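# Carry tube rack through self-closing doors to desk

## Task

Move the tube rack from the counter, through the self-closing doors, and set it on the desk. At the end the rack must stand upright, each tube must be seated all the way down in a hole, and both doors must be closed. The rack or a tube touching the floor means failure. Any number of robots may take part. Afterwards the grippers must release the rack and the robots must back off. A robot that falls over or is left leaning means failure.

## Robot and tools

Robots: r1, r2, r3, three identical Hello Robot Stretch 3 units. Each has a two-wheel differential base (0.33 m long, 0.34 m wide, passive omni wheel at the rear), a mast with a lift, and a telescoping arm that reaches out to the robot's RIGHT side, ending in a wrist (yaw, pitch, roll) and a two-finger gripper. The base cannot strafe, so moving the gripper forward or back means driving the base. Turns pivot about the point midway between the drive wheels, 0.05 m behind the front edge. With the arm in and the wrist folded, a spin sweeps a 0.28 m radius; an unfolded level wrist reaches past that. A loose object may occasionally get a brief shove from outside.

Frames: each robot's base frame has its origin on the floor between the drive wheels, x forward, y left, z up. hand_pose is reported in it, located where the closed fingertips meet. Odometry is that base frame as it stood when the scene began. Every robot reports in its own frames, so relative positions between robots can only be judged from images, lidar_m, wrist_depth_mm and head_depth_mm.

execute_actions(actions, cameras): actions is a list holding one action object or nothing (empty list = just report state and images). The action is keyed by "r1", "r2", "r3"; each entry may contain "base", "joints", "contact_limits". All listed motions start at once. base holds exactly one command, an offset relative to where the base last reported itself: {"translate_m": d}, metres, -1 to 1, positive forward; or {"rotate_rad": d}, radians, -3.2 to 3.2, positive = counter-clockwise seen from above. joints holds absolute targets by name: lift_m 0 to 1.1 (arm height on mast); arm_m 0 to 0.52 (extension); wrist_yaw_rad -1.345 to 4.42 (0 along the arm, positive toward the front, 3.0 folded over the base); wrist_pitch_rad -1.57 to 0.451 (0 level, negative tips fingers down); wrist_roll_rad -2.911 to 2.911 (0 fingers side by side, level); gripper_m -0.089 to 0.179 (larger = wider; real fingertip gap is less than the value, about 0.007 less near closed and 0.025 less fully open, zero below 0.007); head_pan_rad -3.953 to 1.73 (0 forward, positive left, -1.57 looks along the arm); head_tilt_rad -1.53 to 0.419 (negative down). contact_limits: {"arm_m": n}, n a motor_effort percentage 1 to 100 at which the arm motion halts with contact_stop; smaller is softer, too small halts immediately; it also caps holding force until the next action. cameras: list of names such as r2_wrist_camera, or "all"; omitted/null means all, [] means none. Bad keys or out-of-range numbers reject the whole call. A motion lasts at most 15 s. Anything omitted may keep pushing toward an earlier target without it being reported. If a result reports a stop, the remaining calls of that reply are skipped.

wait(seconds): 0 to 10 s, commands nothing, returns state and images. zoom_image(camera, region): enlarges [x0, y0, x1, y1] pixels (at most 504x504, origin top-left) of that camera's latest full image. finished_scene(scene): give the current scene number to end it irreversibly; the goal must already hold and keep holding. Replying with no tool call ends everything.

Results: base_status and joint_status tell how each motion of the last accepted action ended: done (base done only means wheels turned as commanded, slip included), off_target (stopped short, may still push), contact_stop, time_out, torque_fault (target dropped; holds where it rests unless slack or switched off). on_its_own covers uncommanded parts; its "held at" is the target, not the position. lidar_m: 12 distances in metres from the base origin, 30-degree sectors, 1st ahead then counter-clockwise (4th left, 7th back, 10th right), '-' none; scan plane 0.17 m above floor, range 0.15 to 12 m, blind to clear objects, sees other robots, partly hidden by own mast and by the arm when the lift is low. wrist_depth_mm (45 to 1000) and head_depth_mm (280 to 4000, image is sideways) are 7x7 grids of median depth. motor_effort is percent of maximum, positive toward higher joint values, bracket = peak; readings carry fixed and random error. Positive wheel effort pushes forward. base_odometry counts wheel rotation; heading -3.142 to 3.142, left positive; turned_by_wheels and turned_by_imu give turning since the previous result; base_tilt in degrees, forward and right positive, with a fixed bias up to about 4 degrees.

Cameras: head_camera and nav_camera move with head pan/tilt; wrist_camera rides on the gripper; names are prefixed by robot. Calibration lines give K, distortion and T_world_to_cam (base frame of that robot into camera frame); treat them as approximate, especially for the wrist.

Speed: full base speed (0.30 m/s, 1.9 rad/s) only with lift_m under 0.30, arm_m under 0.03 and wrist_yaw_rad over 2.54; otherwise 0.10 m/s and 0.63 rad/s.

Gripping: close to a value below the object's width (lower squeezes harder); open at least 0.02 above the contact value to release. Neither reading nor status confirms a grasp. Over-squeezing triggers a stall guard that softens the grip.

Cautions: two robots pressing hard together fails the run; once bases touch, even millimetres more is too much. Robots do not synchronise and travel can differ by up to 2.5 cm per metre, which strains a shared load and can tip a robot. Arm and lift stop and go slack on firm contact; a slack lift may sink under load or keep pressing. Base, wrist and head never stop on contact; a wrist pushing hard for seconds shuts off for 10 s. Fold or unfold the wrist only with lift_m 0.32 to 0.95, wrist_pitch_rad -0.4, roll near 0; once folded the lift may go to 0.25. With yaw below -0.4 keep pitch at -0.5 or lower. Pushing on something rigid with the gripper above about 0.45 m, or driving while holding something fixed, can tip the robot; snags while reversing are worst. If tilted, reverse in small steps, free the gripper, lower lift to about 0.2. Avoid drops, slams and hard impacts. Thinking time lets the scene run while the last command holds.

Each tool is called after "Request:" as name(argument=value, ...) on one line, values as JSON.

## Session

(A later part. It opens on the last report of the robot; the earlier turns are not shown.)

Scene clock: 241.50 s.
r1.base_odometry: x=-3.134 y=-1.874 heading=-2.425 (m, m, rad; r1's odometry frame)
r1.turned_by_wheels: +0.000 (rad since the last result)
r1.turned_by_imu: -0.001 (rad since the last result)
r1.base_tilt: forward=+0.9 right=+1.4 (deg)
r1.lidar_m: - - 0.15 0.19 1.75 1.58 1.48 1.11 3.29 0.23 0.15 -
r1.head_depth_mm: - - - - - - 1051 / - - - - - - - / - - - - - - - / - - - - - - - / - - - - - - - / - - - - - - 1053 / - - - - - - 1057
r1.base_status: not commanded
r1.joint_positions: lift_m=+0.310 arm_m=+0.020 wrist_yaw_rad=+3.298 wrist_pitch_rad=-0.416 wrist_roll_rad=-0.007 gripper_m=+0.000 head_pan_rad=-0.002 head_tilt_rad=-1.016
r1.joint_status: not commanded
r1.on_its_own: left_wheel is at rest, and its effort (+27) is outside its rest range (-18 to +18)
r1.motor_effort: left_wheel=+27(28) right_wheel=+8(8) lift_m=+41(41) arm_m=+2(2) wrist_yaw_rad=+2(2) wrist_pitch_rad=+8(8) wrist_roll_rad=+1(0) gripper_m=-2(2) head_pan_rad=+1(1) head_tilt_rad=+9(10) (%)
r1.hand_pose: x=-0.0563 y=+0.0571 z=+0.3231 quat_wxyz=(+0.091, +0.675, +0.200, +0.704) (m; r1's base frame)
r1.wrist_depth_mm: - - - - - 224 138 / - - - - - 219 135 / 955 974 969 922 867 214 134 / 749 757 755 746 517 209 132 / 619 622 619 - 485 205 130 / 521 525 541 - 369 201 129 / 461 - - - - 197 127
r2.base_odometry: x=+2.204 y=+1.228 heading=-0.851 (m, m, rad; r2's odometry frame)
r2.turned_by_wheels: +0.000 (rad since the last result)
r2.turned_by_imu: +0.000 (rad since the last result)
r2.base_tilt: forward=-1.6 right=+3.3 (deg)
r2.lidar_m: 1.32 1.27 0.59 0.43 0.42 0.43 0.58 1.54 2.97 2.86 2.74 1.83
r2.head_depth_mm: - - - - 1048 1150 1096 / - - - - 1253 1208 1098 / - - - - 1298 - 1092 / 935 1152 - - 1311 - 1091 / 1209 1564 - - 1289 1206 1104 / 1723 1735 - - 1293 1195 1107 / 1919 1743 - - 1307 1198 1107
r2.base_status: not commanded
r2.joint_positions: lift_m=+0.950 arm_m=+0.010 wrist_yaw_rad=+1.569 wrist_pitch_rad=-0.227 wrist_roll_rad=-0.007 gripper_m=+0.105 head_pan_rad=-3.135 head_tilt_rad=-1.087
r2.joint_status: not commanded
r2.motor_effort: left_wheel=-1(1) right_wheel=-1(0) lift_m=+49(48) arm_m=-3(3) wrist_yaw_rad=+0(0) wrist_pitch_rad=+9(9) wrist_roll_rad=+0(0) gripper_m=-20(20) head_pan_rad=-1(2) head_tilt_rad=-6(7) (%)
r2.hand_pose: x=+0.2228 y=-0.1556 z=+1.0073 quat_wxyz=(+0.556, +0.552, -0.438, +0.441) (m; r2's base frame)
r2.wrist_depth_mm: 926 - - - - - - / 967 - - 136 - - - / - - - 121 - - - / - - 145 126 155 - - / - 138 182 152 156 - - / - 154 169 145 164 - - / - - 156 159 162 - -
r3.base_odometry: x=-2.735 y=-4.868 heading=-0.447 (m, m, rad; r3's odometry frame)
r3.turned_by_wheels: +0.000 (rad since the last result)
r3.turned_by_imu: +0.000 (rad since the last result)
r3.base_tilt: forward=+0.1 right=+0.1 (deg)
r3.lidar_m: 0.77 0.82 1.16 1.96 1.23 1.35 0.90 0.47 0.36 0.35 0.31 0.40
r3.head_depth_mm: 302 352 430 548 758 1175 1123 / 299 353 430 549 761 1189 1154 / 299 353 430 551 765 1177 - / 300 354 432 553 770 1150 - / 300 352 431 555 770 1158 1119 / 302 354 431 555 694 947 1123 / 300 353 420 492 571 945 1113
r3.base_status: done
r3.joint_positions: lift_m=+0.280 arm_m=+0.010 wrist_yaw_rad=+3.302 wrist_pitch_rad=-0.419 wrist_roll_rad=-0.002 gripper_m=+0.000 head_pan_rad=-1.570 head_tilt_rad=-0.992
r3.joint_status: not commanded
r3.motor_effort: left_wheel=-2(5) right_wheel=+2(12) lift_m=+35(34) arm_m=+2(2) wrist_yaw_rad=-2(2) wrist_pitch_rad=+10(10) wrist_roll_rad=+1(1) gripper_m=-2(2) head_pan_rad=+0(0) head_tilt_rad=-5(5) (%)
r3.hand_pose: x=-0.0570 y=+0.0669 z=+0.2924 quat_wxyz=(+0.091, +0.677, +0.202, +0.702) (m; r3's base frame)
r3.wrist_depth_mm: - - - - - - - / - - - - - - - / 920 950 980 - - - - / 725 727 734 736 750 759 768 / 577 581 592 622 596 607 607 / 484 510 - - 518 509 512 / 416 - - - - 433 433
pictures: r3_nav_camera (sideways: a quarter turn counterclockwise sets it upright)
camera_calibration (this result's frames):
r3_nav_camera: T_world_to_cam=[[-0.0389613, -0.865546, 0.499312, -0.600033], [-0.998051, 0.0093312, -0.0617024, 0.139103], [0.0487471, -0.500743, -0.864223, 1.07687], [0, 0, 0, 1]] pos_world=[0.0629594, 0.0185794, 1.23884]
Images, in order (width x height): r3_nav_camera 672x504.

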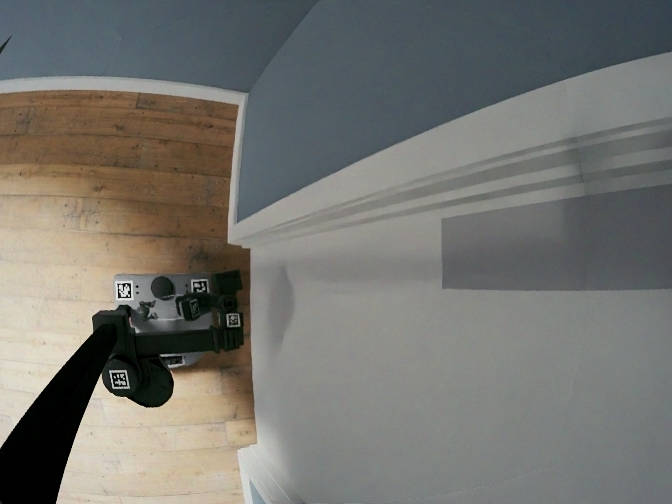

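Request:
execute_actions(actions=[{"r3":{"base":{"translate_m":-0.13}}}], cameras=[])

Request:
execute_actions(actions=[{"r3":{"joints":{"arm_m":0.515},"contact_limits":{"arm_m":64}}}], cameras=["r3_nav_camera"])

Request:
execute_actions(actions=[{"r2":{"base":{"translate_m":-0.25}}}], cameras=["r2_nav_camera"])

Request:
execute_actions(actions=[{"r3":{"joints":{"arm_m":0.01,"head_pan_rad":0,"head_tilt_rad":-1.2}}}], cameras=[])

Request:
execute_actions(actions=[{"r3":{"base":{"rotate_rad":-1.75}}}], cameras=["r3_nav_camera"])

Scene clock: 244.90 s.
r1.base_odometry: x=-3.134 y=-1.874 heading=-2.425 (m, m, rad; r1's odometry frame)
r1.turned_by_wheels: +0.000 (rad since the last result)
r1.turned_by_imu: -0.001 (rad since the last result)
r1.base_tilt: forward=+0.8 right=+1.3 (deg)
r1.lidar_m: - - 0.15 0.19 1.75 1.58 1.48 1.11 3.30 0.23 0.15 -
r1.head_depth_mm: - - - - - - 1051 / - - - - - - - / - - - - - - - / - - - - - - - / - - - - - - - / - - - - - - 1056 / - - - - - - 1055
r1.base_status: not commanded
r1.joint_positions: lift_m=+0.310 arm_m=+0.020 wrist_yaw_rad=+3.298 wrist_pitch_rad=-0.416 wrist_roll_rad=-0.007 gripper_m=+0.000 head_pan_rad=-0.002 head_tilt_rad=-1.016
r1.joint_status: not commanded
r1.on_its_own: left_wheel is at rest, and its effort (+28) is outside its rest range (-18 to +18)
r1.motor_effort: left_wheel=+28(27) right_wheel=+8(8) lift_m=+41(41) arm_m=+1(2) wrist_yaw_rad=+3(3) wrist_pitch_rad=+8(8) wrist_roll_rad=+1(1) gripper_m=-2(2) head_pan_rad=+1(2) head_tilt_rad=+9(10) (%)
r1.hand_pose: x=-0.0563 y=+0.0571 z=+0.3231 quat_wxyz=(+0.091, +0.675, +0.200, +0.704) (m; r1's base frame)
r1.wrist_depth_mm: - - - - - 223 137 / - - - - - 218 135 / 955 967 964 902 851 214 134 / 763 759 753 756 512 210 132 / 628 619 625 - 491 206 130 / 531 523 546 - 370 202 129 / 461 - - - - 197 127
r2.base_odometry: x=+2.204 y=+1.228 heading=-0.851 (m, m, rad; r2's odometry frame)
r2.turned_by_wheels: +0.000 (rad since the last result)
r2.turned_by_imu: +0.000 (rad since the last result)
r2.base_tilt: forward=-1.6 right=+3.3 (deg)
r2.lidar_m: 1.33 1.27 0.59 0.43 0.42 0.43 0.58 1.55 2.97 2.84 2.74 1.83
r2.head_depth_mm: - - - - 1053 1152 1094 / - - - - 1250 1203 1094 / - - - - 1299 - 1093 / 939 1150 - - 1303 - 1090 / 1213 1548 - - 1284 1210 1096 / 1721 1747 - - 1285 1197 1111 / 1935 1726 - - 1300 1201 1112
r2.base_status: not commanded
r2.joint_positions: lift_m=+0.950 arm_m=+0.010 wrist_yaw_rad=+1.569 wrist_pitch_rad=-0.227 wrist_roll_rad=-0.007 gripper_m=+0.105 head_pan_rad=-3.135 head_tilt_rad=-1.087
r2.joint_status: not commanded
r2.motor_effort: left_wheel=-1(1) right_wheel=+0(0) lift_m=+48(48) arm_m=-3(3) wrist_yaw_rad=+0(0) wrist_pitch_rad=+9(9) wrist_roll_rad=+0(0) gripper_m=-20(19) head_pan_rad=-2(2) head_tilt_rad=-6(6) (%)
r2.hand_pose: x=+0.2228 y=-0.1556 z=+1.0073 quat_wxyz=(+0.556, +0.552, -0.438, +0.441) (m; r2's base frame)
r2.wrist_depth_mm: 944 - - - - - - / 983 - - 136 - - - / - - - 121 - - - / - - 145 126 155 - - / - 138 183 152 156 - - / - 153 169 145 164 - - / - - 156 158 162 - -
r3.base_odometry: x=-2.852 y=-4.812 heading=-0.447 (m, m, rad; r3's odometry frame)
r3.turned_by_wheels: +0.000 (rad since the last result)
r3.turned_by_imu: +0.001 (rad since the last result)
r3.base_tilt: forward=+0.1 right=+0.0 (deg)
r3.lidar_m: 0.91 0.95 1.36 1.98 1.60 1.21 0.88 0.47 0.35 0.34 0.36 0.39
r3.head_depth_mm: 299 345 419 540 746 1187 1127 / 299 346 421 540 748 1184 1153 / 297 346 422 541 748 1171 - / 297 346 422 541 752 1132 - / 297 347 424 543 757 1184 1123 / 298 348 424 545 757 1168 1121 / 297 348 425 546 759 979 1119
r3.base_status: done
r3.joint_positions: lift_m=+0.280 arm_m=+0.010 wrist_yaw_rad=+3.302 wrist_pitch_rad=-0.419 wrist_roll_rad=-0.002 gripper_m=+0.000 head_pan_rad=-1.570 head_tilt_rad=-0.992
r3.joint_status: not commanded
r3.motor_effort: left_wheel=-2(8) right_wheel=+3(8) lift_m=+34(34) arm_m=+3(3) wrist_yaw_rad=-2(2) wrist_pitch_rad=+10(9) wrist_roll_rad=+1(1) gripper_m=-2(2) head_pan_rad=+0(1) head_tilt_rad=-5(5) (%)
r3.hand_pose: x=-0.0570 y=+0.0669 z=+0.2924 quat_wxyz=(+0.091, +0.677, +0.202, +0.702) (m; r3's base frame)
r3.wrist_depth_mm: - - - - - - - / - - - - - - - / 907 941 970 - - - - / 722 716 721 738 754 752 785 / 577 591 590 611 598 602 611 / 482 507 - - 514 509 507 / 418 - - - - 439 436
pictures: none
No camera images: the call's "cameras" was empty. Leave "cameras" out to get every camera's image.

Scene clock: 249.80 s.
r1.base_odometry: x=-3.134 y=-1.874 heading=-2.425 (m, m, rad; r1's odometry frame)
r1.turned_by_wheels: +0.000 (rad since the last result)
r1.turned_by_imu: -0.001 (rad since the last result)
r1.base_tilt: forward=+0.9 right=+1.3 (deg)
r1.lidar_m: - - 0.15 0.19 1.94 1.58 1.48 1.10 3.26 0.23 0.15 -
r1.head_depth_mm: - - - - - - 1045 / - - - - - - - / - - - - - - - / - - - - - - - / - - - - - - - / - - - - - - 1057 / - - - - - - 1057
r1.base_status: not commanded
r1.joint_positions: lift_m=+0.310 arm_m=+0.020 wrist_yaw_rad=+3.298 wrist_pitch_rad=-0.416 wrist_roll_rad=-0.007 gripper_m=+0.000 head_pan_rad=-0.002 head_tilt_rad=-1.016
r1.joint_status: not commanded
r1.on_its_own: left_wheel is at rest, and its effort (+27) is outside its rest range (-18 to +18)
r1.motor_effort: left_wheel=+27(27) right_wheel=+8(8) lift_m=+41(41) arm_m=+2(2) wrist_yaw_rad=+2(2) wrist_pitch_rad=+8(8) wrist_roll_rad=+0(0) gripper_m=-3(2) head_pan_rad=+2(2) head_tilt_rad=+9(9) (%)
r1.hand_pose: x=-0.0563 y=+0.0571 z=+0.3231 quat_wxyz=(+0.091, +0.675, +0.200, +0.704) (m; r1's base frame)
r1.wrist_depth_mm: - - - - - 223 138 / - - - - - 218 135 / 979 954 972 918 868 215 134 / 757 759 773 757 515 210 132 / 621 620 621 - 485 205 130 / 530 530 555 - 368 201 129 / 460 - - - - 197 127
r2.base_odometry: x=+2.204 y=+1.228 heading=-0.851 (m, m, rad; r2's odometry frame)
r2.turned_by_wheels: +0.000 (rad since the last result)
r2.turned_by_imu: +0.000 (rad since the last result)
r2.base_tilt: forward=-1.6 right=+3.2 (deg)
r2.lidar_m: 1.33 1.27 0.59 0.43 0.42 0.43 1.07 0.54 2.97 2.85 2.74 1.83
r2.head_depth_mm: - - - - 1052 1153 1099 / - - - - 1243 1203 1088 / - - - - 1298 - 1085 / 1916 1655 - - 1303 - 1096 / 1315 1358 - - 1292 1217 1093 / 995 1056 - - 1292 1180 1113 / 783 819 - - 1298 1192 1114
r2.base_status: not commanded
r2.joint_positions: lift_m=+0.950 arm_m=+0.010 wrist_yaw_rad=+1.569 wrist_pitch_rad=-0.227 wrist_roll_rad=-0.007 gripper_m=+0.105 head_pan_rad=-3.135 head_tilt_rad=-1.087
r2.joint_status: not commanded
r2.motor_effort: left_wheel=-1(1) right_wheel=-1(1) lift_m=+49(48) arm_m=-3(3) wrist_yaw_rad=+0(1) wrist_pitch_rad=+9(9) wrist_roll_rad=+0(0) gripper_m=-19(19) head_pan_rad=-2(3) head_tilt_rad=-6(6) (%)
r2.hand_pose: x=+0.2228 y=-0.1556 z=+1.0073 quat_wxyz=(+0.556, +0.552, -0.438, +0.441) (m; r2's base frame)
r2.wrist_depth_mm: 950 - - - - - - / 984 - - 135 - - - / - - - 121 - - - / - - 145 126 155 - - / - 138 183 152 156 - - / - 153 169 145 164 - - / - - 156 159 162 - -
r3.base_odometry: x=-2.852 y=-4.812 heading=-0.445 (m, m, rad; r3's odometry frame)
r3.turned_by_wheels: +0.001 (rad since the last result)
r3.turned_by_imu: -0.030 (rad since the last result)
r3.base_tilt: forward=+0.2 right=+0.0 (deg)
r3.lidar_m: 0.91 0.95 1.31 1.99 1.64 1.22 0.97 0.61 0.61 0.67 0.42 0.40
r3.head_depth_mm: 571 653 756 906 1134 1240 1122 / 611 702 831 1006 1283 1240 1156 / 652 759 912 1120 1327 1240 - / 701 829 1008 1362 1381 1236 1163 / 762 914 1148 1512 1379 1239 1122 / 2365 2089 1786 1555 1375 1240 1117 / 2517 2094 1787 1535 1353 1012 1116
r3.base_status: not commanded
r3.joint_positions: lift_m=+0.280 arm_m=+0.513 wrist_yaw_rad=+3.302 wrist_pitch_rad=-0.420 wrist_roll_rad=-0.001 gripper_m=+0.000 head_pan_rad=-1.570 head_tilt_rad=-0.992
r3.joint_status: all done
r3.on_its_own: right_wheel is at rest, and its effort (-47) is outside its rest range (-18 to +18); arm_m is at rest, and its effort (+21) is outside its rest range (-14 to +14)
r3.motor_effort: left_wheel=+12(17) right_wheel=-47(47) lift_m=+35(40) arm_m=+21(40) wrist_yaw_rad=-3(68) wrist_pitch_rad=+10(12) wrist_roll_rad=+1(1) gripper_m=-2(2) head_pan_rad=+1(0) head_tilt_rad=-5(5) (%)
r3.contact_limits: arm_m 46 (drawing in: default 22, maximum 36; extending or still: default 28, maximum 46)
r3.hand_pose: x=-0.0572 y=-0.4365 z=+0.2922 quat_wxyz=(+0.092, +0.677, +0.203, +0.702) (m; r3's base frame)
r3.wrist_depth_mm: - - - - - - - / - - - - - - - / 930 956 952 - - - - / 723 727 732 - 736 754 766 / 576 575 586 - 593 610 617 / 486 495 489 - 502 501 507 / 419 423 422 426 428 437 412
pictures: r3_nav_camera (sideways: a quarter turn counterclockwise sets it upright)
camera_calibration (this result's frames):
r3_nav_camera: T_world_to_cam=[[-0.0389655, -0.865543, 0.499317, -0.60004], [-0.998051, 0.00933569, -0.0617025, 0.139103], [0.0487447, -0.500748, -0.864219, 1.07686], [0, 0, 0, 1]] pos_world=[0.0629595, 0.0185787, 1.23884]
Images, in order (width x height): r3_nav_camera 672x504.

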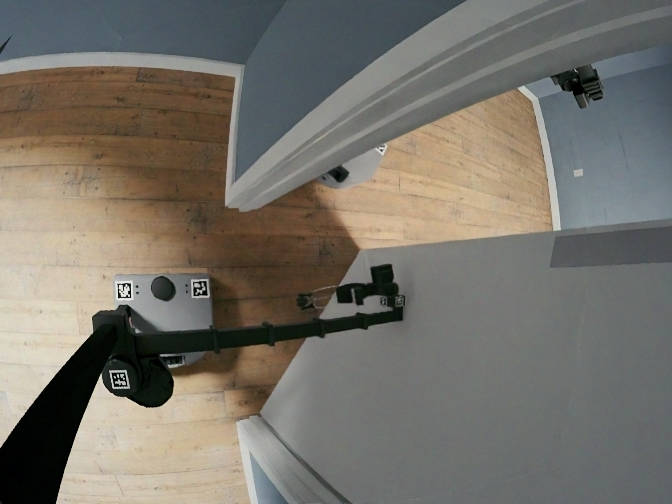

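Scene clock: 253.23 s.
r1.base_odometry: x=-3.134 y=-1.874 heading=-2.425 (m, m, rad; r1's odometry frame)
r1.turned_by_wheels: +0.000 (rad since the last result)
r1.turned_by_imu: -0.001 (rad since the last result)
r1.base_tilt: forward=+0.8 right=+1.4 (deg)
r1.lidar_m: - - 0.15 0.19 1.94 1.58 1.48 1.11 3.29 0.23 0.15 -
r1.head_depth_mm: - - - - - - 1050 / - - - - - - - / - - - - - - - / - - - - - - - / - - - - - - - / - - - - - - 1053 / - - - - - - 1053
r1.base_status: not commanded
r1.joint_positions: lift_m=+0.310 arm_m=+0.020 wrist_yaw_rad=+3.298 wrist_pitch_rad=-0.416 wrist_roll_rad=-0.007 gripper_m=+0.000 head_pan_rad=-0.002 head_tilt_rad=-1.016
r1.joint_status: not commanded
r1.on_its_own: left_wheel is at rest, and its effort (+28) is outside its rest range (-18 to +18)
r1.motor_effort: left_wheel=+28(27) right_wheel=+8(8) lift_m=+41(41) arm_m=+1(2) wrist_yaw_rad=+2(2) wrist_pitch_rad=+8(8) wrist_roll_rad=+0(1) gripper_m=-2(3) head_pan_rad=+1(1) head_tilt_rad=+9(9) (%)
r1.hand_pose: x=-0.0563 y=+0.0571 z=+0.3231 quat_wxyz=(+0.091, +0.675, +0.200, +0.704) (m; r1's base frame)
r1.wrist_depth_mm: - - - - - 224 138 / - - - - - 218 136 / 965 945 963 910 870 214 133 / 752 763 760 753 513 210 132 / 628 616 618 - 487 206 130 / 527 525 544 - 369 202 129 / 460 - - - - 197 127
r2.base_odometry: x=+2.039 y=+1.416 heading=-0.851 (m, m, rad; r2's odometry frame)
r2.turned_by_wheels: +0.000 (rad since the last result)
r2.turned_by_imu: -0.002 (rad since the last result)
r2.base_tilt: forward=-1.6 right=+3.2 (deg)
r2.lidar_m: 1.55 1.16 0.41 0.30 0.29 0.29 0.99 0.47 0.39 2.98 2.87 2.14
r2.head_depth_mm: - - - - 698 927 1075 / - - - - 1024 1144 1092 / - - - - 1299 - 1084 / 1856 1715 - - 1293 - 1093 / 1145 1313 - - 1292 1205 1095 / 922 975 - - 1241 1190 1109 / 721 754 - - 938 1195 1115
r2.base_status: done
r2.joint_positions: lift_m=+0.950 arm_m=+0.010 wrist_yaw_rad=+1.569 wrist_pitch_rad=-0.227 wrist_roll_rad=-0.007 gripper_m=+0.105 head_pan_rad=-3.135 head_tilt_rad=-1.087
r2.joint_status: not commanded
r2.motor_effort: left_wheel=+0(5) right_wheel=+0(6) lift_m=+48(48) arm_m=-3(3) wrist_yaw_rad=+0(0) wrist_pitch_rad=+9(9) wrist_roll_rad=+0(0) gripper_m=-19(20) head_pan_rad=-2(2) head_tilt_rad=-6(6) (%)
r2.hand_pose: x=+0.2228 y=-0.1556 z=+1.0073 quat_wxyz=(+0.556, +0.552, -0.438, +0.441) (m; r2's base frame)
r2.wrist_depth_mm: - - - - - - - / - - - 134 - - - / - - - 121 - - - / - - 145 125 155 - - / - 138 183 152 156 - - / - 154 169 145 164 - - / - - 156 158 162 - -
r3.base_odometry: x=-2.852 y=-4.812 heading=-0.445 (m, m, rad; r3's odometry frame)
r3.turned_by_wheels: +0.000 (rad since the last result)
r3.turned_by_imu: +0.001 (rad since the last result)
r3.base_tilt: forward=+0.1 right=+0.0 (deg)
r3.lidar_m: 0.91 0.95 1.32 1.98 1.64 1.22 0.97 0.61 0.61 0.66 0.42 0.40
r3.head_depth_mm: 571 651 760 907 1124 1231 1126 / 608 705 829 1004 1285 1235 1157 / 653 759 906 1115 1332 1232 - / 702 826 1007 1374 1371 1250 1158 / 760 919 1149 1494 1376 1238 1124 / 2402 2130 1793 1559 1258 1236 1117 / 2493 2095 1774 1554 1204 1008 1119
r3.base_status: not commanded
r3.joint_positions: lift_m=+0.280 arm_m=+0.513 wrist_yaw_rad=+3.302 wrist_pitch_rad=-0.420 wrist_roll_rad=-0.001 gripper_m=+0.000 head_pan_rad=-1.570 head_tilt_rad=-0.992
r3.joint_status: not commanded
r3.on_its_own: right_wheel is at rest, and its effort (-47) is outside its rest range (-18 to +18); arm_m is at rest, and its effort (+20) is outside its rest range (-14 to +14)
r3.motor_effort: left_wheel=+12(11) right_wheel=-47(47) lift_m=+35(35) arm_m=+20(21) wrist_yaw_rad=-3(3) wrist_pitch_rad=+11(11) wrist_roll_rad=+1(1) gripper_m=-2(2) head_pan_rad=+0(0) head_tilt_rad=-5(5) (%)
r3.hand_pose: x=-0.0572 y=-0.4365 z=+0.2922 quat_wxyz=(+0.092, +0.677, +0.203, +0.702) (m; r3's base frame)
r3.wrist_depth_mm: - - - - - - - / - - - - - - - / 955 957 940 - - - - / 713 726 730 - 747 752 769 / 578 591 586 - 603 609 609 / 483 491 494 - 502 508 511 / 417 419 421 426 428 433 411
pictures: r2_nav_camera (sideways: a quarter turn counterclockwise sets it upright)
camera_calibration (this result's frames):
r2_nav_camera: T_world_to_cam=[[-0.873163, 0.0226437, 0.486902, -0.587716], [0.0287741, 0.999573, 0.00511506, 0.04666], [-0.486578, 0.0184765, -0.873442, 1.09722], [0, 0, 0, 1]] pos_world=[0.0193662, -0.0536047, 1.24428]
Images, in order (width x height): r2_nav_camera 672x504.

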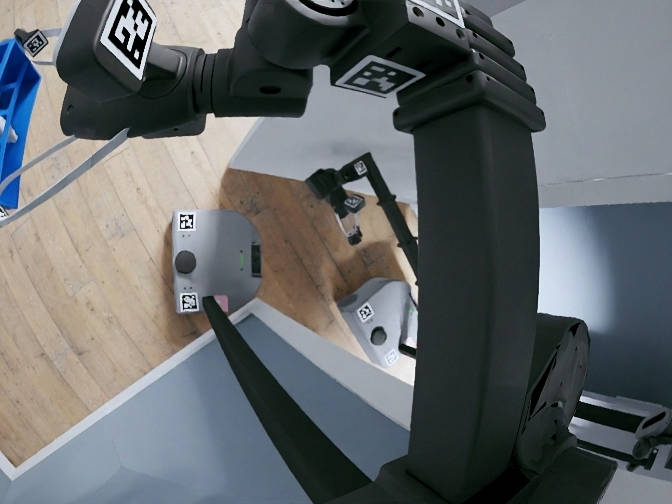

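Scene clock: 258.13 s.
r1.base_odometry: x=-3.134 y=-1.874 heading=-2.425 (m, m, rad; r1's odometry frame)
r1.turned_by_wheels: +0.000 (rad since the last result)
r1.turned_by_imu: -0.001 (rad since the last result)
r1.base_tilt: forward=+0.9 right=+1.3 (deg)
r1.lidar_m: - - 0.15 0.20 1.91 1.58 1.48 1.11 3.27 0.23 0.15 -
r1.head_depth_mm: - - - - - - 1051 / - - - - - - - / - - - - - - - / - - - - - - - / - - - - - - - / - - - - - - 1053 / - - - - - - 1054
r1.base_status: not commanded
r1.joint_positions: lift_m=+0.310 arm_m=+0.020 wrist_yaw_rad=+3.298 wrist_pitch_rad=-0.416 wrist_roll_rad=-0.007 gripper_m=+0.000 head_pan_rad=-0.002 head_tilt_rad=-1.016
r1.joint_status: not commanded
r1.on_its_own: left_wheel is at rest, and its effort (+27) is outside its rest range (-18 to +18)
r1.motor_effort: left_wheel=+27(27) right_wheel=+8(8) lift_m=+41(41) arm_m=+2(2) wrist_yaw_rad=+2(2) wrist_pitch_rad=+8(8) wrist_roll_rad=+1(1) gripper_m=-2(2) head_pan_rad=+0(0) head_tilt_rad=+10(9) (%)
r1.hand_pose: x=-0.0563 y=+0.0571 z=+0.3231 quat_wxyz=(+0.091, +0.675, +0.200, +0.704) (m; r1's base frame)
r1.wrist_depth_mm: - - - - - 224 137 / - - - - - 218 136 / 977 961 965 914 868 213 134 / 733 759 756 748 510 210 132 / 626 617 623 - 483 205 130 / 526 528 542 - 368 201 129 / 458 - - - - 197 127
r2.base_odometry: x=+2.039 y=+1.416 heading=-0.851 (m, m, rad; r2's odometry frame)
r2.turned_by_wheels: -0.001 (rad since the last result)
r2.turned_by_imu: -0.005 (rad since the last result)
r2.base_tilt: forward=-1.6 right=+3.2 (deg)
r2.lidar_m: 1.55 1.19 0.41 0.30 0.29 0.29 0.92 0.24 0.24 2.98 2.87 2.15
r2.head_depth_mm: - - - - 702 929 1077 / - - - - 1012 1138 1099 / - - - - 1289 - 1094 / 1826 1722 - - 1298 - 1094 / 1174 1305 - - 1192 1185 1102 / 798 758 - - 723 1196 1118 / 508 491 - - 1243 1194 1116
r2.base_status: not commanded
r2.joint_positions: lift_m=+0.950 arm_m=+0.010 wrist_yaw_rad=+1.570 wrist_pitch_rad=-0.228 wrist_roll_rad=-0.007 gripper_m=+0.105 head_pan_rad=-3.136 head_tilt_rad=-1.088
r2.joint_status: not commanded
r2.motor_effort: left_wheel=-14(27) right_wheel=+6(17) lift_m=+47(48) arm_m=-2(3) wrist_yaw_rad=+0(4) wrist_pitch_rad=+9(10) wrist_roll_rad=+0(0) gripper_m=-20(19) head_pan_rad=-1(2) head_tilt_rad=-7(6) (%)
r2.hand_pose: x=+0.2228 y=-0.1554 z=+1.0073 quat_wxyz=(+0.556, +0.552, -0.438, +0.441) (m; r2's base frame)
r2.wrist_depth_mm: - - - - - - - / - - - 136 - - - / - - - 121 - - - / - - 145 126 155 - - / - 138 183 152 156 - - / - 153 169 145 164 - - / - - 156 158 161 - -
r3.base_odometry: x=-2.852 y=-4.812 heading=-0.447 (m, m, rad; r3's odometry frame)
r3.turned_by_wheels: -0.001 (rad since the last result)
r3.turned_by_imu: +0.000 (rad since the last result)
r3.base_tilt: forward=+0.1 right=+0.0 (deg)
r3.lidar_m: 0.91 0.95 1.31 1.99 1.65 1.22 0.98 0.58 0.55 0.56 0.42 0.40
r3.head_depth_mm: 741 754 761 779 1257 1205 1130 / 946 1075 1104 1110 1250 1221 - / 972 1203 1455 1396 1291 1211 - / 966 1191 1484 1397 1281 1203 - / 960 1189 1469 1387 1282 1206 - / 957 1188 1465 1384 1287 1199 1134 / 950 1179 1442 1378 1282 1198 1127
r3.base_status: not commanded
r3.joint_positions: lift_m=+0.280 arm_m=+0.010 wrist_yaw_rad=+3.302 wrist_pitch_rad=-0.420 wrist_roll_rad=-0.001 gripper_m=+0.000 head_pan_rad=-0.007 head_tilt_rad=-1.186
r3.joint_status: all done
r3.motor_effort: left_wheel=+2(24) right_wheel=-3(75) lift_m=+35(35) arm_m=-6(19) wrist_yaw_rad=-3(3) wrist_pitch_rad=+11(11) wrist_roll_rad=+1(1) gripper_m=-2(2) head_pan_rad=+4(49) head_tilt_rad=-9(30) (%)
r3.hand_pose: x=-0.0571 y=+0.0660 z=+0.2922 quat_wxyz=(+0.092, +0.677, +0.203, +0.702) (m; r3's base frame)
r3.wrist_depth_mm: - - - - - - - / - - - - - - - / 938 953 961 969 - - - / 709 719 719 749 758 753 760 / 575 579 592 613 603 596 610 / 483 500 - - 517 502 511 / 418 - - - - 428 436
pictures: none
No camera images: the call's "cameras" was empty. Leave "cameras" out to get every camera's image.

Scene clock: 260.40 s.
r1.base_odometry: x=-3.134 y=-1.874 heading=-2.425 (m, m, rad; r1's odometry frame)
r1.turned_by_wheels: +0.000 (rad since the last result)
r1.turned_by_imu: +0.000 (rad since the last result)
r1.base_tilt: forward=+0.8 right=+1.2 (deg)
r1.lidar_m: - - 0.15 0.19 1.91 1.58 1.48 1.11 3.28 0.23 0.15 -
r1.head_depth_mm: - - - - - - 1048 / - - - - - - - / - - - - - - - / - - - - - - - / - - - - - - - / - - - - - - 1055 / - - - - - - 1054
r1.base_status: not commanded
r1.joint_positions: lift_m=+0.310 arm_m=+0.020 wrist_yaw_rad=+3.298 wrist_pitch_rad=-0.416 wrist_roll_rad=-0.007 gripper_m=+0.000 head_pan_rad=-0.002 head_tilt_rad=-1.016
r1.joint_status: not commanded
r1.on_its_own: left_wheel is at rest, and its effort (+27) is outside its rest range (-18 to +18)
r1.motor_effort: left_wheel=+27(26) right_wheel=+8(8) lift_m=+40(41) arm_m=+1(2) wrist_yaw_rad=+2(2) wrist_pitch_rad=+8(8) wrist_roll_rad=+1(1) gripper_m=-2(2) head_pan_rad=+1(1) head_tilt_rad=+9(10) (%)
r1.hand_pose: x=-0.0563 y=+0.0571 z=+0.3231 quat_wxyz=(+0.091, +0.675, +0.200, +0.704) (m; r1's base frame)
r1.wrist_depth_mm: - - - - - 223 137 / - - - - - 219 135 / 966 978 942 892 856 214 134 / 755 759 762 772 510 209 132 / 618 624 624 - 490 204 130 / 529 527 542 - 369 201 128 / 459 - - - - 199 127
r2.base_odometry: x=+2.039 y=+1.416 heading=-0.851 (m, m, rad; r2's odometry frame)
r2.turned_by_wheels: +0.000 (rad since the last result)
r2.turned_by_imu: +0.000 (rad since the last result)
r2.base_tilt: forward=-1.6 right=+3.2 (deg)
r2.lidar_m: 1.55 1.18 0.41 0.29 0.29 0.29 0.92 0.24 0.24 2.99 2.86 2.15
r2.head_depth_mm: - - - - 701 934 1075 / - - - - 1011 1140 1096 / - - - - 1291 - 1088 / 1854 1718 - - 1300 - 1091 / 1173 1304 - - 1195 1195 1100 / 796 756 - - 722 1190 1107 / 507 491 - - 1247 1199 1111
r2.base_status: not commanded
r2.joint_positions: lift_m=+0.950 arm_m=+0.010 wrist_yaw_rad=+1.570 wrist_pitch_rad=-0.228 wrist_roll_rad=-0.007 gripper_m=+0.105 head_pan_rad=-3.136 head_tilt_rad=-1.088
r2.joint_status: not commanded
r2.motor_effort: left_wheel=-15(15) right_wheel=+6(6) lift_m=+48(47) arm_m=-2(2) wrist_yaw_rad=+0(1) wrist_pitch_rad=+9(9) wrist_roll_rad=+0(0) gripper_m=-20(20) head_pan_rad=-1(2) head_tilt_rad=-6(6) (%)
r2.hand_pose: x=+0.2228 y=-0.1554 z=+1.0073 quat_wxyz=(+0.556, +0.552, -0.438, +0.441) (m; r2's base frame)
r2.wrist_depth_mm: - - - - - - - / - - - 136 - - - / - - - 121 - - - / - - 145 126 155 - - / - 138 182 153 157 - - / - 154 169 144 164 - - / - - 156 158 162 - -
r3.base_odometry: x=-2.852 y=-4.812 heading=-2.196 (m, m, rad; r3's odometry frame)
r3.turned_by_wheels: -1.750 (rad since the last result)
r3.turned_by_imu: -1.723 (rad since the last result)
r3.base_tilt: forward=+0.1 right=+0.0 (deg)
r3.lidar_m: 0.55 0.64 0.40 0.65 0.92 1.13 1.99 1.15 1.17 1.18 0.62 0.55
r3.head_depth_mm: 527 641 815 1119 1295 1210 1131 / 544 661 848 1179 1299 1210 - / 558 684 887 1252 1284 1212 - / 572 709 928 1353 1286 1210 - / 590 738 974 1348 1281 1206 - / 609 762 1025 1348 1280 1203 1139 / 628 800 1081 1242 1233 1183 1126
r3.base_status: done
r3.joint_positions: lift_m=+0.280 arm_m=+0.010 wrist_yaw_rad=+3.302 wrist_pitch_rad=-0.420 wrist_roll_rad=-0.001 gripper_m=+0.000 head_pan_rad=-0.007 head_tilt_rad=-1.186
r3.joint_status: not commanded
r3.motor_effort: left_wheel=+2(10) right_wheel=-3(12) lift_m=+35(35) arm_m=-5(5) wrist_yaw_rad=-3(3) wrist_pitch_rad=+11(11) wrist_roll_rad=+1(1) gripper_m=-2(2) head_pan_rad=+5(4) head_tilt_rad=-9(9) (%)
r3.hand_pose: x=-0.0571 y=+0.0660 z=+0.2922 quat_wxyz=(+0.092, +0.677, +0.203, +0.702) (m; r3's base frame)
r3.wrist_depth_mm: 842 867 839 - 853 506 334 / 902 921 925 - 922 509 351 / 930 934 965 999 863 512 378 / 720 713 733 728 728 486 418 / 577 583 584 621 594 493 478 / 490 498 - - 514 509 505 / 420 - - - - 431 435
pictures: r3_nav_camera (sideways: a quarter turn counterclockwise sets it upright)
camera_calibration (this result's frames):
r3_nav_camera: T_world_to_cam=[[0.945253, -0.0462857, 0.323038, -0.376444], [-0.028864, -0.997869, -0.058517, 0.129028], [0.325059, 0.0459892, -0.944575, 1.17956], [0, 0, 0, 1]] pos_world=[-0.0238677, 0.0570823, 1.24334]
Images, in order (width x height): r3_nav_camera 672x504.

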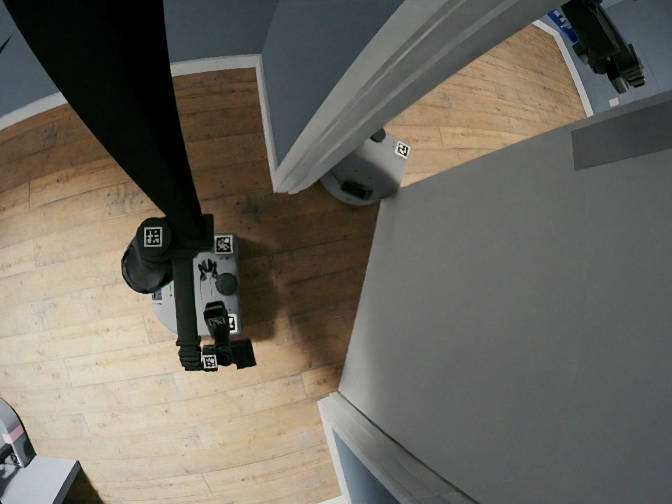

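Request:
execute_actions(actions=[{"r3":{"base":{"rotate_rad":0.12},"joints":{"lift_m":0.31}}}], cameras=[])

Request:
execute_actions(actions=[{"r3":{"base":{"translate_m":0.3}}}], cameras=["r3_nav_camera"])

Request:
execute_actions(actions=[{"r3":{"base":{"translate_m":0.5}},"r2":{"base":{"translate_m":0.5}}}], cameras=["r3_nav_camera","r2_nav_camera"])

Scene clock: 262.23 s.
r1.base_odometry: x=-3.134 y=-1.874 heading=-2.425 (m, m, rad; r1's odometry frame)
r1.turned_by_wheels: +0.000 (rad since the last result)
r1.turned_by_imu: +0.000 (rad since the last result)
r1.base_tilt: forward=+0.9 right=+1.3 (deg)
r1.lidar_m: - - 0.15 0.19 1.91 1.58 1.48 1.11 3.27 0.23 0.15 -
r1.head_depth_mm: - - - - - - 1047 / - - - - - - - / - - - - - - - / - - - - - - - / - - - - - - - / - - - - - - 1054 / - - - - - - 1056
r1.base_status: not commanded
r1.joint_positions: lift_m=+0.310 arm_m=+0.020 wrist_yaw_rad=+3.298 wrist_pitch_rad=-0.416 wrist_roll_rad=-0.007 gripper_m=+0.000 head_pan_rad=-0.002 head_tilt_rad=-1.016
r1.joint_status: not commanded
r1.on_its_own: left_wheel is at rest, and its effort (+27) is outside its rest range (-18 to +18)
r1.motor_effort: left_wheel=+27(27) right_wheel=+8(8) lift_m=+41(41) arm_m=+2(2) wrist_yaw_rad=+3(2) wrist_pitch_rad=+8(8) wrist_roll_rad=+0(1) gripper_m=-2(2) head_pan_rad=+2(2) head_tilt_rad=+9(10) (%)
r1.hand_pose: x=-0.0563 y=+0.0571 z=+0.3231 quat_wxyz=(+0.091, +0.675, +0.200, +0.704) (m; r1's base frame)
r1.wrist_depth_mm: - - - - - 224 137 / - - - - - 220 136 / 984 981 956 911 870 214 133 / 763 750 765 754 512 209 132 / 616 624 619 - 487 206 130 / 528 524 545 - 366 202 129 / 459 - - - - 197 127
r2.base_odometry: x=+2.039 y=+1.416 heading=-0.851 (m, m, rad; r2's odometry frame)
r2.turned_by_wheels: +0.000 (rad since the last result)
r2.turned_by_imu: +0.000 (rad since the last result)
r2.base_tilt: forward=-1.6 right=+3.2 (deg)
r2.lidar_m: 1.55 1.18 0.41 0.30 0.29 0.29 0.92 0.24 0.24 2.98 2.87 2.15
r2.head_depth_mm: - - - - 700 935 1079 / - - - - 1014 1143 1097 / - - - - 1298 - 1095 / 1841 1733 - - 1295 - 1096 / 1171 1309 - - 1190 1193 1097 / 796 757 - - 722 1199 1110 / 507 491 - - 1251 1203 1108
r2.base_status: not commanded
r2.joint_positions: lift_m=+0.950 arm_m=+0.010 wrist_yaw_rad=+1.570 wrist_pitch_rad=-0.228 wrist_roll_rad=-0.007 gripper_m=+0.105 head_pan_rad=-3.136 head_tilt_rad=-1.088
r2.joint_status: not commanded
r2.motor_effort: left_wheel=-14(15) right_wheel=+6(6) lift_m=+47(47) arm_m=-2(2) wrist_yaw_rad=+0(1) wrist_pitch_rad=+9(9) wrist_roll_rad=+0(0) gripper_m=-19(20) head_pan_rad=-1(1) head_tilt_rad=-5(7) (%)
r2.hand_pose: x=+0.2228 y=-0.1554 z=+1.0073 quat_wxyz=(+0.556, +0.552, -0.438, +0.441) (m; r2's base frame)
r2.wrist_depth_mm: - - - - - - - / - - - 135 - - - / - - - 122 - - - / - - 145 126 155 - - / - 138 182 152 157 - - / - 153 169 145 163 - - / - - 156 159 162 - -
r3.base_odometry: x=-2.852 y=-4.812 heading=-2.077 (m, m, rad; r3's odometry frame)
r3.turned_by_wheels: +0.120 (rad since the last result)
r3.turned_by_imu: +0.119 (rad since the last result)
r3.base_tilt: forward=+0.1 right=+0.0 (deg)
r3.lidar_m: 0.55 0.43 0.40 0.89 0.94 1.25 1.99 1.15 1.23 1.18 0.59 0.55
r3.head_depth_mm: 527 633 797 1063 1294 1205 1122 / 546 667 845 1158 1300 1207 - / 572 696 899 1268 1288 1215 - / 599 739 962 1348 1289 1203 - / 627 783 1041 1357 1289 1210 - / 655 830 1124 1344 1274 1193 1135 / 689 907 1481 1214 1119 1191 1124
r3.base_status: done
r3.joint_positions: lift_m=+0.310 arm_m=+0.010 wrist_yaw_rad=+3.302 wrist_pitch_rad=-0.420 wrist_roll_rad=-0.001 gripper_m=+0.000 head_pan_rad=-0.007 head_tilt_rad=-1.186
r3.joint_status: all done
r3.motor_effort: left_wheel=-1(6) right_wheel=+3(11) lift_m=+39(39) arm_m=-4(4) wrist_yaw_rad=-3(3) wrist_pitch_rad=+10(10) wrist_roll_rad=+1(1) gripper_m=-2(2) head_pan_rad=+4(4) head_tilt_rad=-9(9) (%)
r3.hand_pose: x=-0.0571 y=+0.0660 z=+0.3221 quat_wxyz=(+0.092, +0.677, +0.203, +0.702) (m; r3's base frame)
r3.wrist_depth_mm: 909 921 908 - 859 643 397 / - - 974 - 920 627 398 / - - - - 986 613 370 / 770 767 774 796 795 596 393 / 616 615 627 654 637 558 420 / 518 513 541 - 542 512 467 / 447 - - - 468 467 471
pictures: none
No camera images: the call's "cameras" was empty. Leave "cameras" out to get every camera's image.

Scene clock: 266.50 s.
r1.base_odometry: x=-3.134 y=-1.874 heading=-2.425 (m, m, rad; r1's odometry frame)
r1.turned_by_wheels: +0.000 (rad since the last result)
r1.turned_by_imu: -0.001 (rad since the last result)
r1.base_tilt: forward=+0.9 right=+1.4 (deg)
r1.lidar_m: - - 0.15 0.20 1.91 1.57 1.48 1.11 3.28 0.23 0.15 -
r1.head_depth_mm: - - - - - - 1046 / - - - - - - - / - - - - - - - / - - - - - - - / - - - - - - - / - - - - - - 1058 / - - - - - - 1056
r1.base_status: not commanded
r1.joint_positions: lift_m=+0.310 arm_m=+0.020 wrist_yaw_rad=+3.298 wrist_pitch_rad=-0.416 wrist_roll_rad=-0.007 gripper_m=+0.000 head_pan_rad=-0.002 head_tilt_rad=-1.016
r1.joint_status: not commanded
r1.on_its_own: left_wheel is at rest, and its effort (+27) is outside its rest range (-18 to +18)
r1.motor_effort: left_wheel=+27(28) right_wheel=+8(8) lift_m=+41(41) arm_m=+2(2) wrist_yaw_rad=+3(2) wrist_pitch_rad=+8(8) wrist_roll_rad=+1(1) gripper_m=-2(2) head_pan_rad=+1(1) head_tilt_rad=+9(9) (%)
r1.hand_pose: x=-0.0563 y=+0.0571 z=+0.3231 quat_wxyz=(+0.091, +0.675, +0.200, +0.704) (m; r1's base frame)
r1.wrist_depth_mm: - - - - - 224 137 / - - - - - 218 135 / 963 967 960 928 871 215 133 / 744 757 760 760 515 209 132 / 623 622 617 - 488 205 130 / 524 528 547 - 368 201 129 / 460 - - - - 198 127
r2.base_odometry: x=+2.039 y=+1.416 heading=-0.851 (m, m, rad; r2's odometry frame)
r2.turned_by_wheels: +0.000 (rad since the last result)
r2.turned_by_imu: +0.000 (rad since the last result)
r2.base_tilt: forward=-1.6 right=+3.2 (deg)
r2.lidar_m: 1.55 1.19 0.41 0.30 0.29 0.29 0.56 0.24 0.24 2.98 2.87 2.16
r2.head_depth_mm: - - - - 696 930 1073 / - - - - 1007 1140 1091 / - - - - 1282 - 1089 / 1845 1726 - - 1295 - 1098 / 1170 1316 - - 1197 1190 1096 / 797 758 - - 722 1199 1112 / 508 491 - - 1251 1194 1119
r2.base_status: not commanded
r2.joint_positions: lift_m=+0.950 arm_m=+0.010 wrist_yaw_rad=+1.570 wrist_pitch_rad=-0.228 wrist_roll_rad=-0.007 gripper_m=+0.105 head_pan_rad=-3.136 head_tilt_rad=-1.088
r2.joint_status: not commanded
r2.motor_effort: left_wheel=-14(14) right_wheel=+6(6) lift_m=+47(47) arm_m=-2(2) wrist_yaw_rad=+0(0) wrist_pitch_rad=+9(9) wrist_roll_rad=+0(0) gripper_m=-20(20) head_pan_rad=-1(2) head_tilt_rad=-6(6) (%)
r2.hand_pose: x=+0.2228 y=-0.1554 z=+1.0073 quat_wxyz=(+0.556, +0.552, -0.438, +0.441) (m; r2's base frame)
r2.wrist_depth_mm: - - - - - - - / - - - 136 - - - / - - - 121 - - - / - - 145 126 155 - - / - 138 183 152 156 - - / - 153 169 145 164 - - / - - 156 158 161 - -
r3.base_odometry: x=-2.997 y=-5.074 heading=-2.077 (m, m, rad; r3's odometry frame)
r3.turned_by_wheels: +0.000 (rad since the last result)
r3.turned_by_imu: +0.000 (rad since the last result)
r3.base_tilt: forward=+0.1 right=+0.1 (deg)
r3.lidar_m: 0.28 0.35 0.51 0.30 0.95 1.26 2.28 1.40 1.22 0.45 0.29 0.27
r3.head_depth_mm: - 302 364 487 729 1185 1125 / - 307 386 526 830 1218 - / - 320 411 576 957 1214 - / 291 338 440 633 1124 1213 - / 299 357 475 708 1246 1206 - / 306 379 514 794 1215 1199 1143 / 315 404 560 1042 1127 1091 1101
r3.base_status: done
r3.joint_positions: lift_m=+0.310 arm_m=+0.010 wrist_yaw_rad=+3.302 wrist_pitch_rad=-0.420 wrist_roll_rad=-0.001 gripper_m=+0.000 head_pan_rad=-0.007 head_tilt_rad=-1.186
r3.joint_status: not commanded
r3.motor_effort: left_wheel=-1(3) right_wheel=+3(8) lift_m=+39(40) arm_m=-5(5) wrist_yaw_rad=-3(3) wrist_pitch_rad=+10(10) wrist_roll_rad=+1(1) gripper_m=-2(2) head_pan_rad=+5(4) head_tilt_rad=-9(9) (%)
r3.hand_pose: x=-0.0571 y=+0.0660 z=+0.3221 quat_wxyz=(+0.092, +0.677, +0.203, +0.702) (m; r3's base frame)
r3.wrist_depth_mm: 954 931 901 - 319 445 - / - - 998 - 344 - - / - - - 395 378 - - / 758 777 791 440 416 520 532 / 614 616 631 482 476 450 423 / 528 519 551 - 515 442 392 / 451 - - - 473 452 410
pictures: r3_nav_camera (sideways: a quarter turn counterclockwise sets it upright)
camera_calibration (this result's frames):
r3_nav_camera: T_world_to_cam=[[0.94526, -0.0461542, 0.323038, -0.376443], [-0.0287253, -0.997873, -0.058517, 0.129027], [0.325052, 0.0460344, -0.944575, 1.17956], [0, 0, 0, 1]] pos_world=[-0.0238757, 0.0570782, 1.24334]
Images, in order (width x height): r3_nav_camera 672x504.

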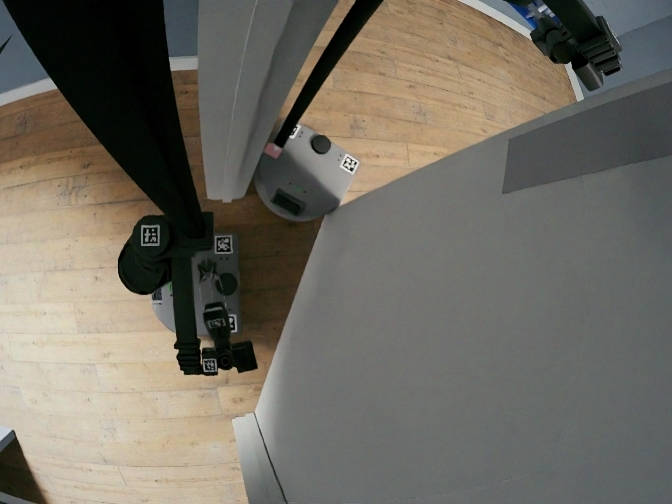

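Scene clock: 272.50 s.
r1.base_odometry: x=-3.134 y=-1.874 heading=-2.425 (m, m, rad; r1's odometry frame)
r1.turned_by_wheels: +0.000 (rad since the last result)
r1.turned_by_imu: -0.001 (rad since the last result)
r1.base_tilt: forward=+0.8 right=+1.3 (deg)
r1.lidar_m: - - 0.15 0.20 1.88 1.58 1.48 1.11 3.28 0.23 0.15 -
r1.head_depth_mm: - - - - - - 1049 / - - - - - - - / - - - - - - - / - - - - - - - / - - - - - - - / - - - - - - 1053 / - - - - - - 1057
r1.base_status: not commanded
r1.joint_positions: lift_m=+0.310 arm_m=+0.020 wrist_yaw_rad=+3.298 wrist_pitch_rad=-0.416 wrist_roll_rad=-0.007 gripper_m=+0.000 head_pan_rad=-0.002 head_tilt_rad=-1.016
r1.joint_status: not commanded
r1.on_its_own: left_wheel is at rest, and its effort (+27) is outside its rest range (-18 to +18)
r1.motor_effort: left_wheel=+27(28) right_wheel=+8(8) lift_m=+41(41) arm_m=+2(2) wrist_yaw_rad=+3(2) wrist_pitch_rad=+8(8) wrist_roll_rad=+0(1) gripper_m=-2(3) head_pan_rad=+2(2) head_tilt_rad=+9(10) (%)
r1.hand_pose: x=-0.0563 y=+0.0571 z=+0.3231 quat_wxyz=(+0.091, +0.675, +0.200, +0.704) (m; r1's base frame)
r1.wrist_depth_mm: - - - - - 224 137 / - - - - - 219 135 / 970 967 961 917 878 214 134 / 761 755 757 746 514 209 131 / 619 620 627 - 486 206 130 / 526 526 538 - 368 201 128 / 459 - - - - 199 127
r2.base_odometry: x=+2.369 y=+1.040 heading=-0.851 (m, m, rad; r2's odometry frame)
r2.turned_by_wheels: +0.000 (rad since the last result)
r2.turned_by_imu: +0.002 (rad since the last result)
r2.base_tilt: forward=-1.6 right=+3.3 (deg)
r2.lidar_m: 1.10 1.06 0.78 0.56 0.54 0.56 0.69 2.00 3.21 2.71 2.61 1.52
r2.head_depth_mm: - - - - 1244 1150 1099 / - - - - 1274 1197 1090 / - - - - 1292 - 1092 / 1171 1258 - - 1301 - 1095 / 1217 1675 - - 1281 1205 1098 / 1880 1747 - - 1291 1190 1106 / 1917 1755 - - 1301 1195 1112
r2.base_status: done
r2.joint_positions: lift_m=+0.950 arm_m=+0.010 wrist_yaw_rad=+1.570 wrist_pitch_rad=-0.228 wrist_roll_rad=-0.007 gripper_m=+0.105 head_pan_rad=-3.136 head_tilt_rad=-1.088
r2.joint_status: not commanded
r2.motor_effort: left_wheel=-1(11) right_wheel=+0(20) lift_m=+47(47) arm_m=-2(2) wrist_yaw_rad=-1(0) wrist_pitch_rad=+9(9) wrist_roll_rad=+0(0) gripper_m=-19(20) head_pan_rad=-1(2) head_tilt_rad=-6(6) (%)
r2.hand_pose: x=+0.2228 y=-0.1554 z=+1.0073 quat_wxyz=(+0.556, +0.552, -0.438, +0.441) (m; r2's base frame)
r2.wrist_depth_mm: 766 862 963 - - - - / 821 902 - 136 - - - / 853 960 - 122 - - - / 895 957 145 126 155 - - / 934 138 183 153 156 - - / 984 153 169 144 163 - - / - - 156 159 162 - -
r3.base_odometry: x=-3.239 y=-5.512 heading=-2.076 (m, m, rad; r3's odometry frame)
r3.turned_by_wheels: +0.001 (rad since the last result)
r3.turned_by_imu: -0.348 (rad since the last result)
r3.base_tilt: forward=+0.1 right=+0.0 (deg)
r3.lidar_m: - - 0.15 0.19 0.38 0.39 1.61 1.55 1.41 0.22 0.15 -
r3.head_depth_mm: - - - - - 1172 1124 / - - - - - - - / - - - - - 787 - / - - - - - 597 - / - - - - - - - / - - - - - 1166 - / - - - - - 1156 1126
r3.base_status: translate_m off_target (by the wheels' count: +0.4997 of +0.5000)
r3.joint_positions: lift_m=+0.310 arm_m=+0.010 wrist_yaw_rad=+3.286 wrist_pitch_rad=-0.419 wrist_roll_rad=-0.002 gripper_m=+0.000 head_pan_rad=+0.001 head_tilt_rad=-1.191
r3.joint_status: not commanded
r3.on_its_own: left_wheel is at rest, and its effort (+35) is outside its rest range (-18 to +18); right_wheel is at rest, and its effort (+33) is outside its rest range (-18 to +18); wrist_yaw_rad is at rest, and its effort (+15) is outside its rest range (-12 to +12)
r3.motor_effort: left_wheel=+35(71) right_wheel=+33(100) lift_m=+35(39) arm_m=+1(9) wrist_yaw_rad=+15(35) wrist_pitch_rad=+10(11) wrist_roll_rad=+1(1) gripper_m=-2(2) head_pan_rad=+0(4) head_tilt_rad=-6(9) (%)
r3.hand_pose: x=-0.0534 y=+0.0673 z=+0.3225 quat_wxyz=(+0.097, +0.678, +0.197, +0.701) (m; r3's base frame)
r3.wrist_depth_mm: 317 324 - - - 199 123 / 803 347 - - 950 194 121 / 860 376 918 894 849 188 119 / 764 417 712 800 424 184 117 / 613 478 521 - 404 180 116 / 520 506 527 - 327 176 114 / 449 - - - 275 172 113
pictures: r2_nav_camera (sideways: a quarter turn counterclockwise sets it upright), r3_nav_camera (sideways: a quarter turn counterclockwise sets it upright)
camera_calibration (this result's frames):
r2_nav_camera: T_world_to_cam=[[-0.873661, 0.0236925, 0.485958, -0.586484], [0.0299728, 0.999537, 0.00515366, 0.0466025], [-0.485611, 0.0190681, -0.873967, 1.09789], [0, 0, 0, 1]] pos_world=[0.0193639, -0.0536203, 1.24429]
r3_nav_camera: T_world_to_cam=[[0.947257, -0.0392797, 0.318058, -0.36997], [-0.0217776, -0.998056, -0.0583993, 0.128831], [0.319734, 0.0483926, -0.946271, 1.1818], [0, 0, 0, 1]] pos_world=[-0.0245975, 0.0568585, 1.2435]
Images, in order (width x height): r2_nav_camera 672x504, r3_nav_camera 672x504.

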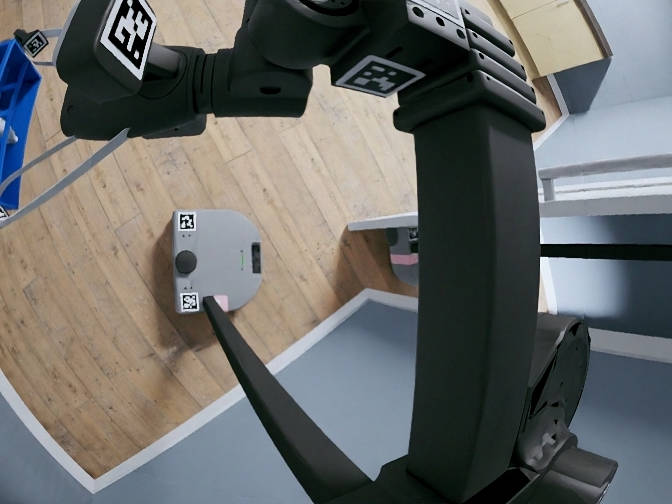

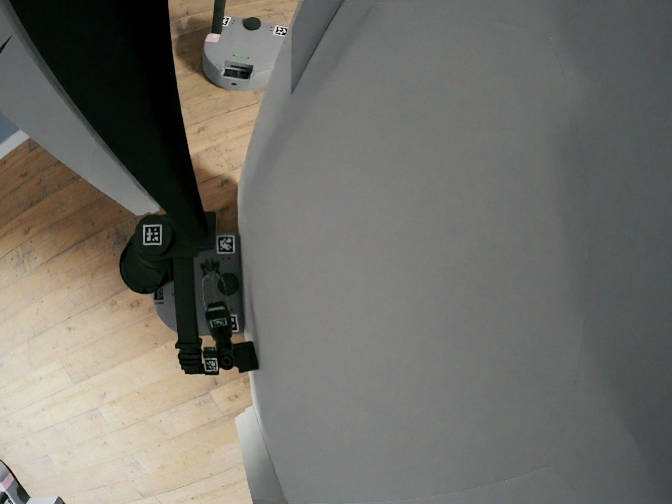

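Request:
execute_actions(actions=[{"r3":{"base":{"translate_m":0.6},"joints":{"lift_m":0.28}}}], cameras=["r3_nav_camera"])

Scene clock: 276.97 s.
r1.base_odometry: x=-3.134 y=-1.874 heading=-2.425 (m, m, rad; r1's odometry frame)
r1.turned_by_wheels: +0.000 (rad since the last result)
r1.turned_by_imu: -0.001 (rad since the last result)
r1.base_tilt: forward=+0.8 right=+1.3 (deg)
r1.lidar_m: - - 0.15 0.20 1.95 1.58 1.48 1.11 3.26 0.23 0.15 -
r1.head_depth_mm: - - - - - - 1050 / - - - - - - - / - - - - - - - / - - - - - - - / - - - - - - - / - - - - - - 1057 / - - - - - - 1051
r1.base_status: not commanded
r1.joint_positions: lift_m=+0.310 arm_m=+0.020 wrist_yaw_rad=+3.298 wrist_pitch_rad=-0.416 wrist_roll_rad=-0.007 gripper_m=+0.000 head_pan_rad=-0.002 head_tilt_rad=-1.016
r1.joint_status: not commanded
r1.on_its_own: left_wheel is at rest, and its effort (+27) is outside its rest range (-18 to +18)
r1.motor_effort: left_wheel=+27(26) right_wheel=+8(8) lift_m=+41(41) arm_m=+1(2) wrist_yaw_rad=+1(3) wrist_pitch_rad=+8(8) wrist_roll_rad=+0(1) gripper_m=-2(2) head_pan_rad=+1(1) head_tilt_rad=+9(10) (%)
r1.hand_pose: x=-0.0563 y=+0.0571 z=+0.3231 quat_wxyz=(+0.091, +0.675, +0.200, +0.704) (m; r1's base frame)
r1.wrist_depth_mm: - - - - - 223 138 / - - - - - 219 136 / 965 962 961 923 883 213 133 / 762 754 748 756 514 209 132 / 620 618 622 - 491 206 130 / 530 526 548 - 369 201 129 / 457 - - - - 198 128
r2.base_odometry: x=+2.369 y=+1.040 heading=-0.851 (m, m, rad; r2's odometry frame)
r2.turned_by_wheels: +0.000 (rad since the last result)
r2.turned_by_imu: +0.000 (rad since the last result)
r2.base_tilt: forward=-1.6 right=+3.2 (deg)
r2.lidar_m: 1.10 1.06 0.78 0.56 0.55 0.56 0.75 0.71 3.20 2.71 2.61 1.53
r2.head_depth_mm: - - - - 1249 1151 1097 / - - - - 1280 1196 1097 / - - - - 1287 - 1088 / 1194 1080 - - 1296 - 1088 / 1169 1214 - - 1293 1202 1100 / 916 938 - - 1292 1190 1107 / 713 1695 - - 1300 1198 1110
r2.base_status: not commanded
r2.joint_positions: lift_m=+0.950 arm_m=+0.010 wrist_yaw_rad=+1.570 wrist_pitch_rad=-0.228 wrist_roll_rad=-0.007 gripper_m=+0.105 head_pan_rad=-3.136 head_tilt_rad=-1.088
r2.joint_status: not commanded
r2.motor_effort: left_wheel=-1(2) right_wheel=+1(0) lift_m=+47(47) arm_m=-2(2) wrist_yaw_rad=-1(1) wrist_pitch_rad=+9(9) wrist_roll_rad=+0(0) gripper_m=-19(20) head_pan_rad=-2(2) head_tilt_rad=-6(7) (%)
r2.hand_pose: x=+0.2228 y=-0.1554 z=+1.0073 quat_wxyz=(+0.556, +0.552, -0.438, +0.441) (m; r2's base frame)
r2.wrist_depth_mm: 780 857 962 - - - - / 814 920 - 136 - - - / 867 928 - 121 - - - / 889 954 145 126 155 - - / 952 138 183 153 156 - - / 997 154 169 145 164 - - / - - 156 159 161 - -
r3.base_odometry: x=-3.528 y=-6.037 heading=-2.076 (m, m, rad; r3's odometry frame)
r3.turned_by_wheels: +0.000 (rad since the last result)
r3.turned_by_imu: -0.182 (rad since the last result)
r3.base_tilt: forward=+0.1 right=+0.1 (deg)
r3.lidar_m: - - 0.15 0.20 0.86 0.45 1.38 2.56 1.59 0.22 0.15 -
r3.head_depth_mm: - - - - - 1178 1128 / - - - - - - - / - - - - - 410 - / - - - - - 606 - / - - - - - - - / - - - - - 1155 - / - - - - - 1158 1122
r3.base_status: translate_m off_target (by the wheels' count: +0.5998 of +0.6000)
r3.joint_positions: lift_m=+0.280 arm_m=+0.010 wrist_yaw_rad=+3.284 wrist_pitch_rad=-0.419 wrist_roll_rad=-0.002 gripper_m=+0.000 head_pan_rad=+0.002 head_tilt_rad=-1.192
r3.joint_status: all done
r3.on_its_own: left_wheel is at rest, and its effort (+25) is outside its rest range (-18 to +18); right_wheel is at rest, and its effort (+30) is outside its rest range (-18 to +18); wrist_yaw_rad is at rest, and its effort (+17) is outside its rest range (-12 to +12)
r3.motor_effort: left_wheel=+25(71) right_wheel=+30(100) lift_m=+33(39) arm_m=+1(2) wrist_yaw_rad=+17(58) wrist_pitch_rad=+10(12) wrist_roll_rad=+1(1) gripper_m=-2(2) head_pan_rad=-1(4) head_tilt_rad=-5(7) (%)
r3.hand_pose: x=-0.0530 y=+0.0673 z=+0.2925 quat_wxyz=(+0.098, +0.678, +0.196, +0.701) (m; r3's base frame)
r3.wrist_depth_mm: 447 - - - - 196 123 / 351 - - - - 191 121 / 363 860 903 - 451 187 119 / 383 662 731 734 425 182 117 / 412 537 588 - 401 179 115 / 447 487 - - 307 174 114 / 423 - - - 248 171 112
pictures: r3_nav_camera (sideways: a quarter turn counterclockwise sets it upright)
camera_calibration (this result's frames):
r3_nav_camera: T_world_to_cam=[[0.947403, -0.0384769, 0.317723, -0.369534], [-0.0209526, -0.998074, -0.0583913, 0.128816], [0.319357, 0.0486629, -0.946384, 1.18195], [0, 0, 0, 1]] pos_world=[-0.0246664, 0.0568324, 1.24351]
Images, in order (width x height): r3_nav_camera 672x504.

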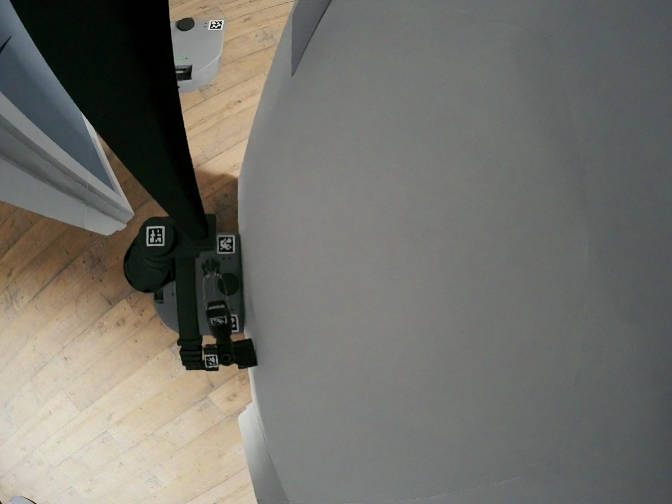

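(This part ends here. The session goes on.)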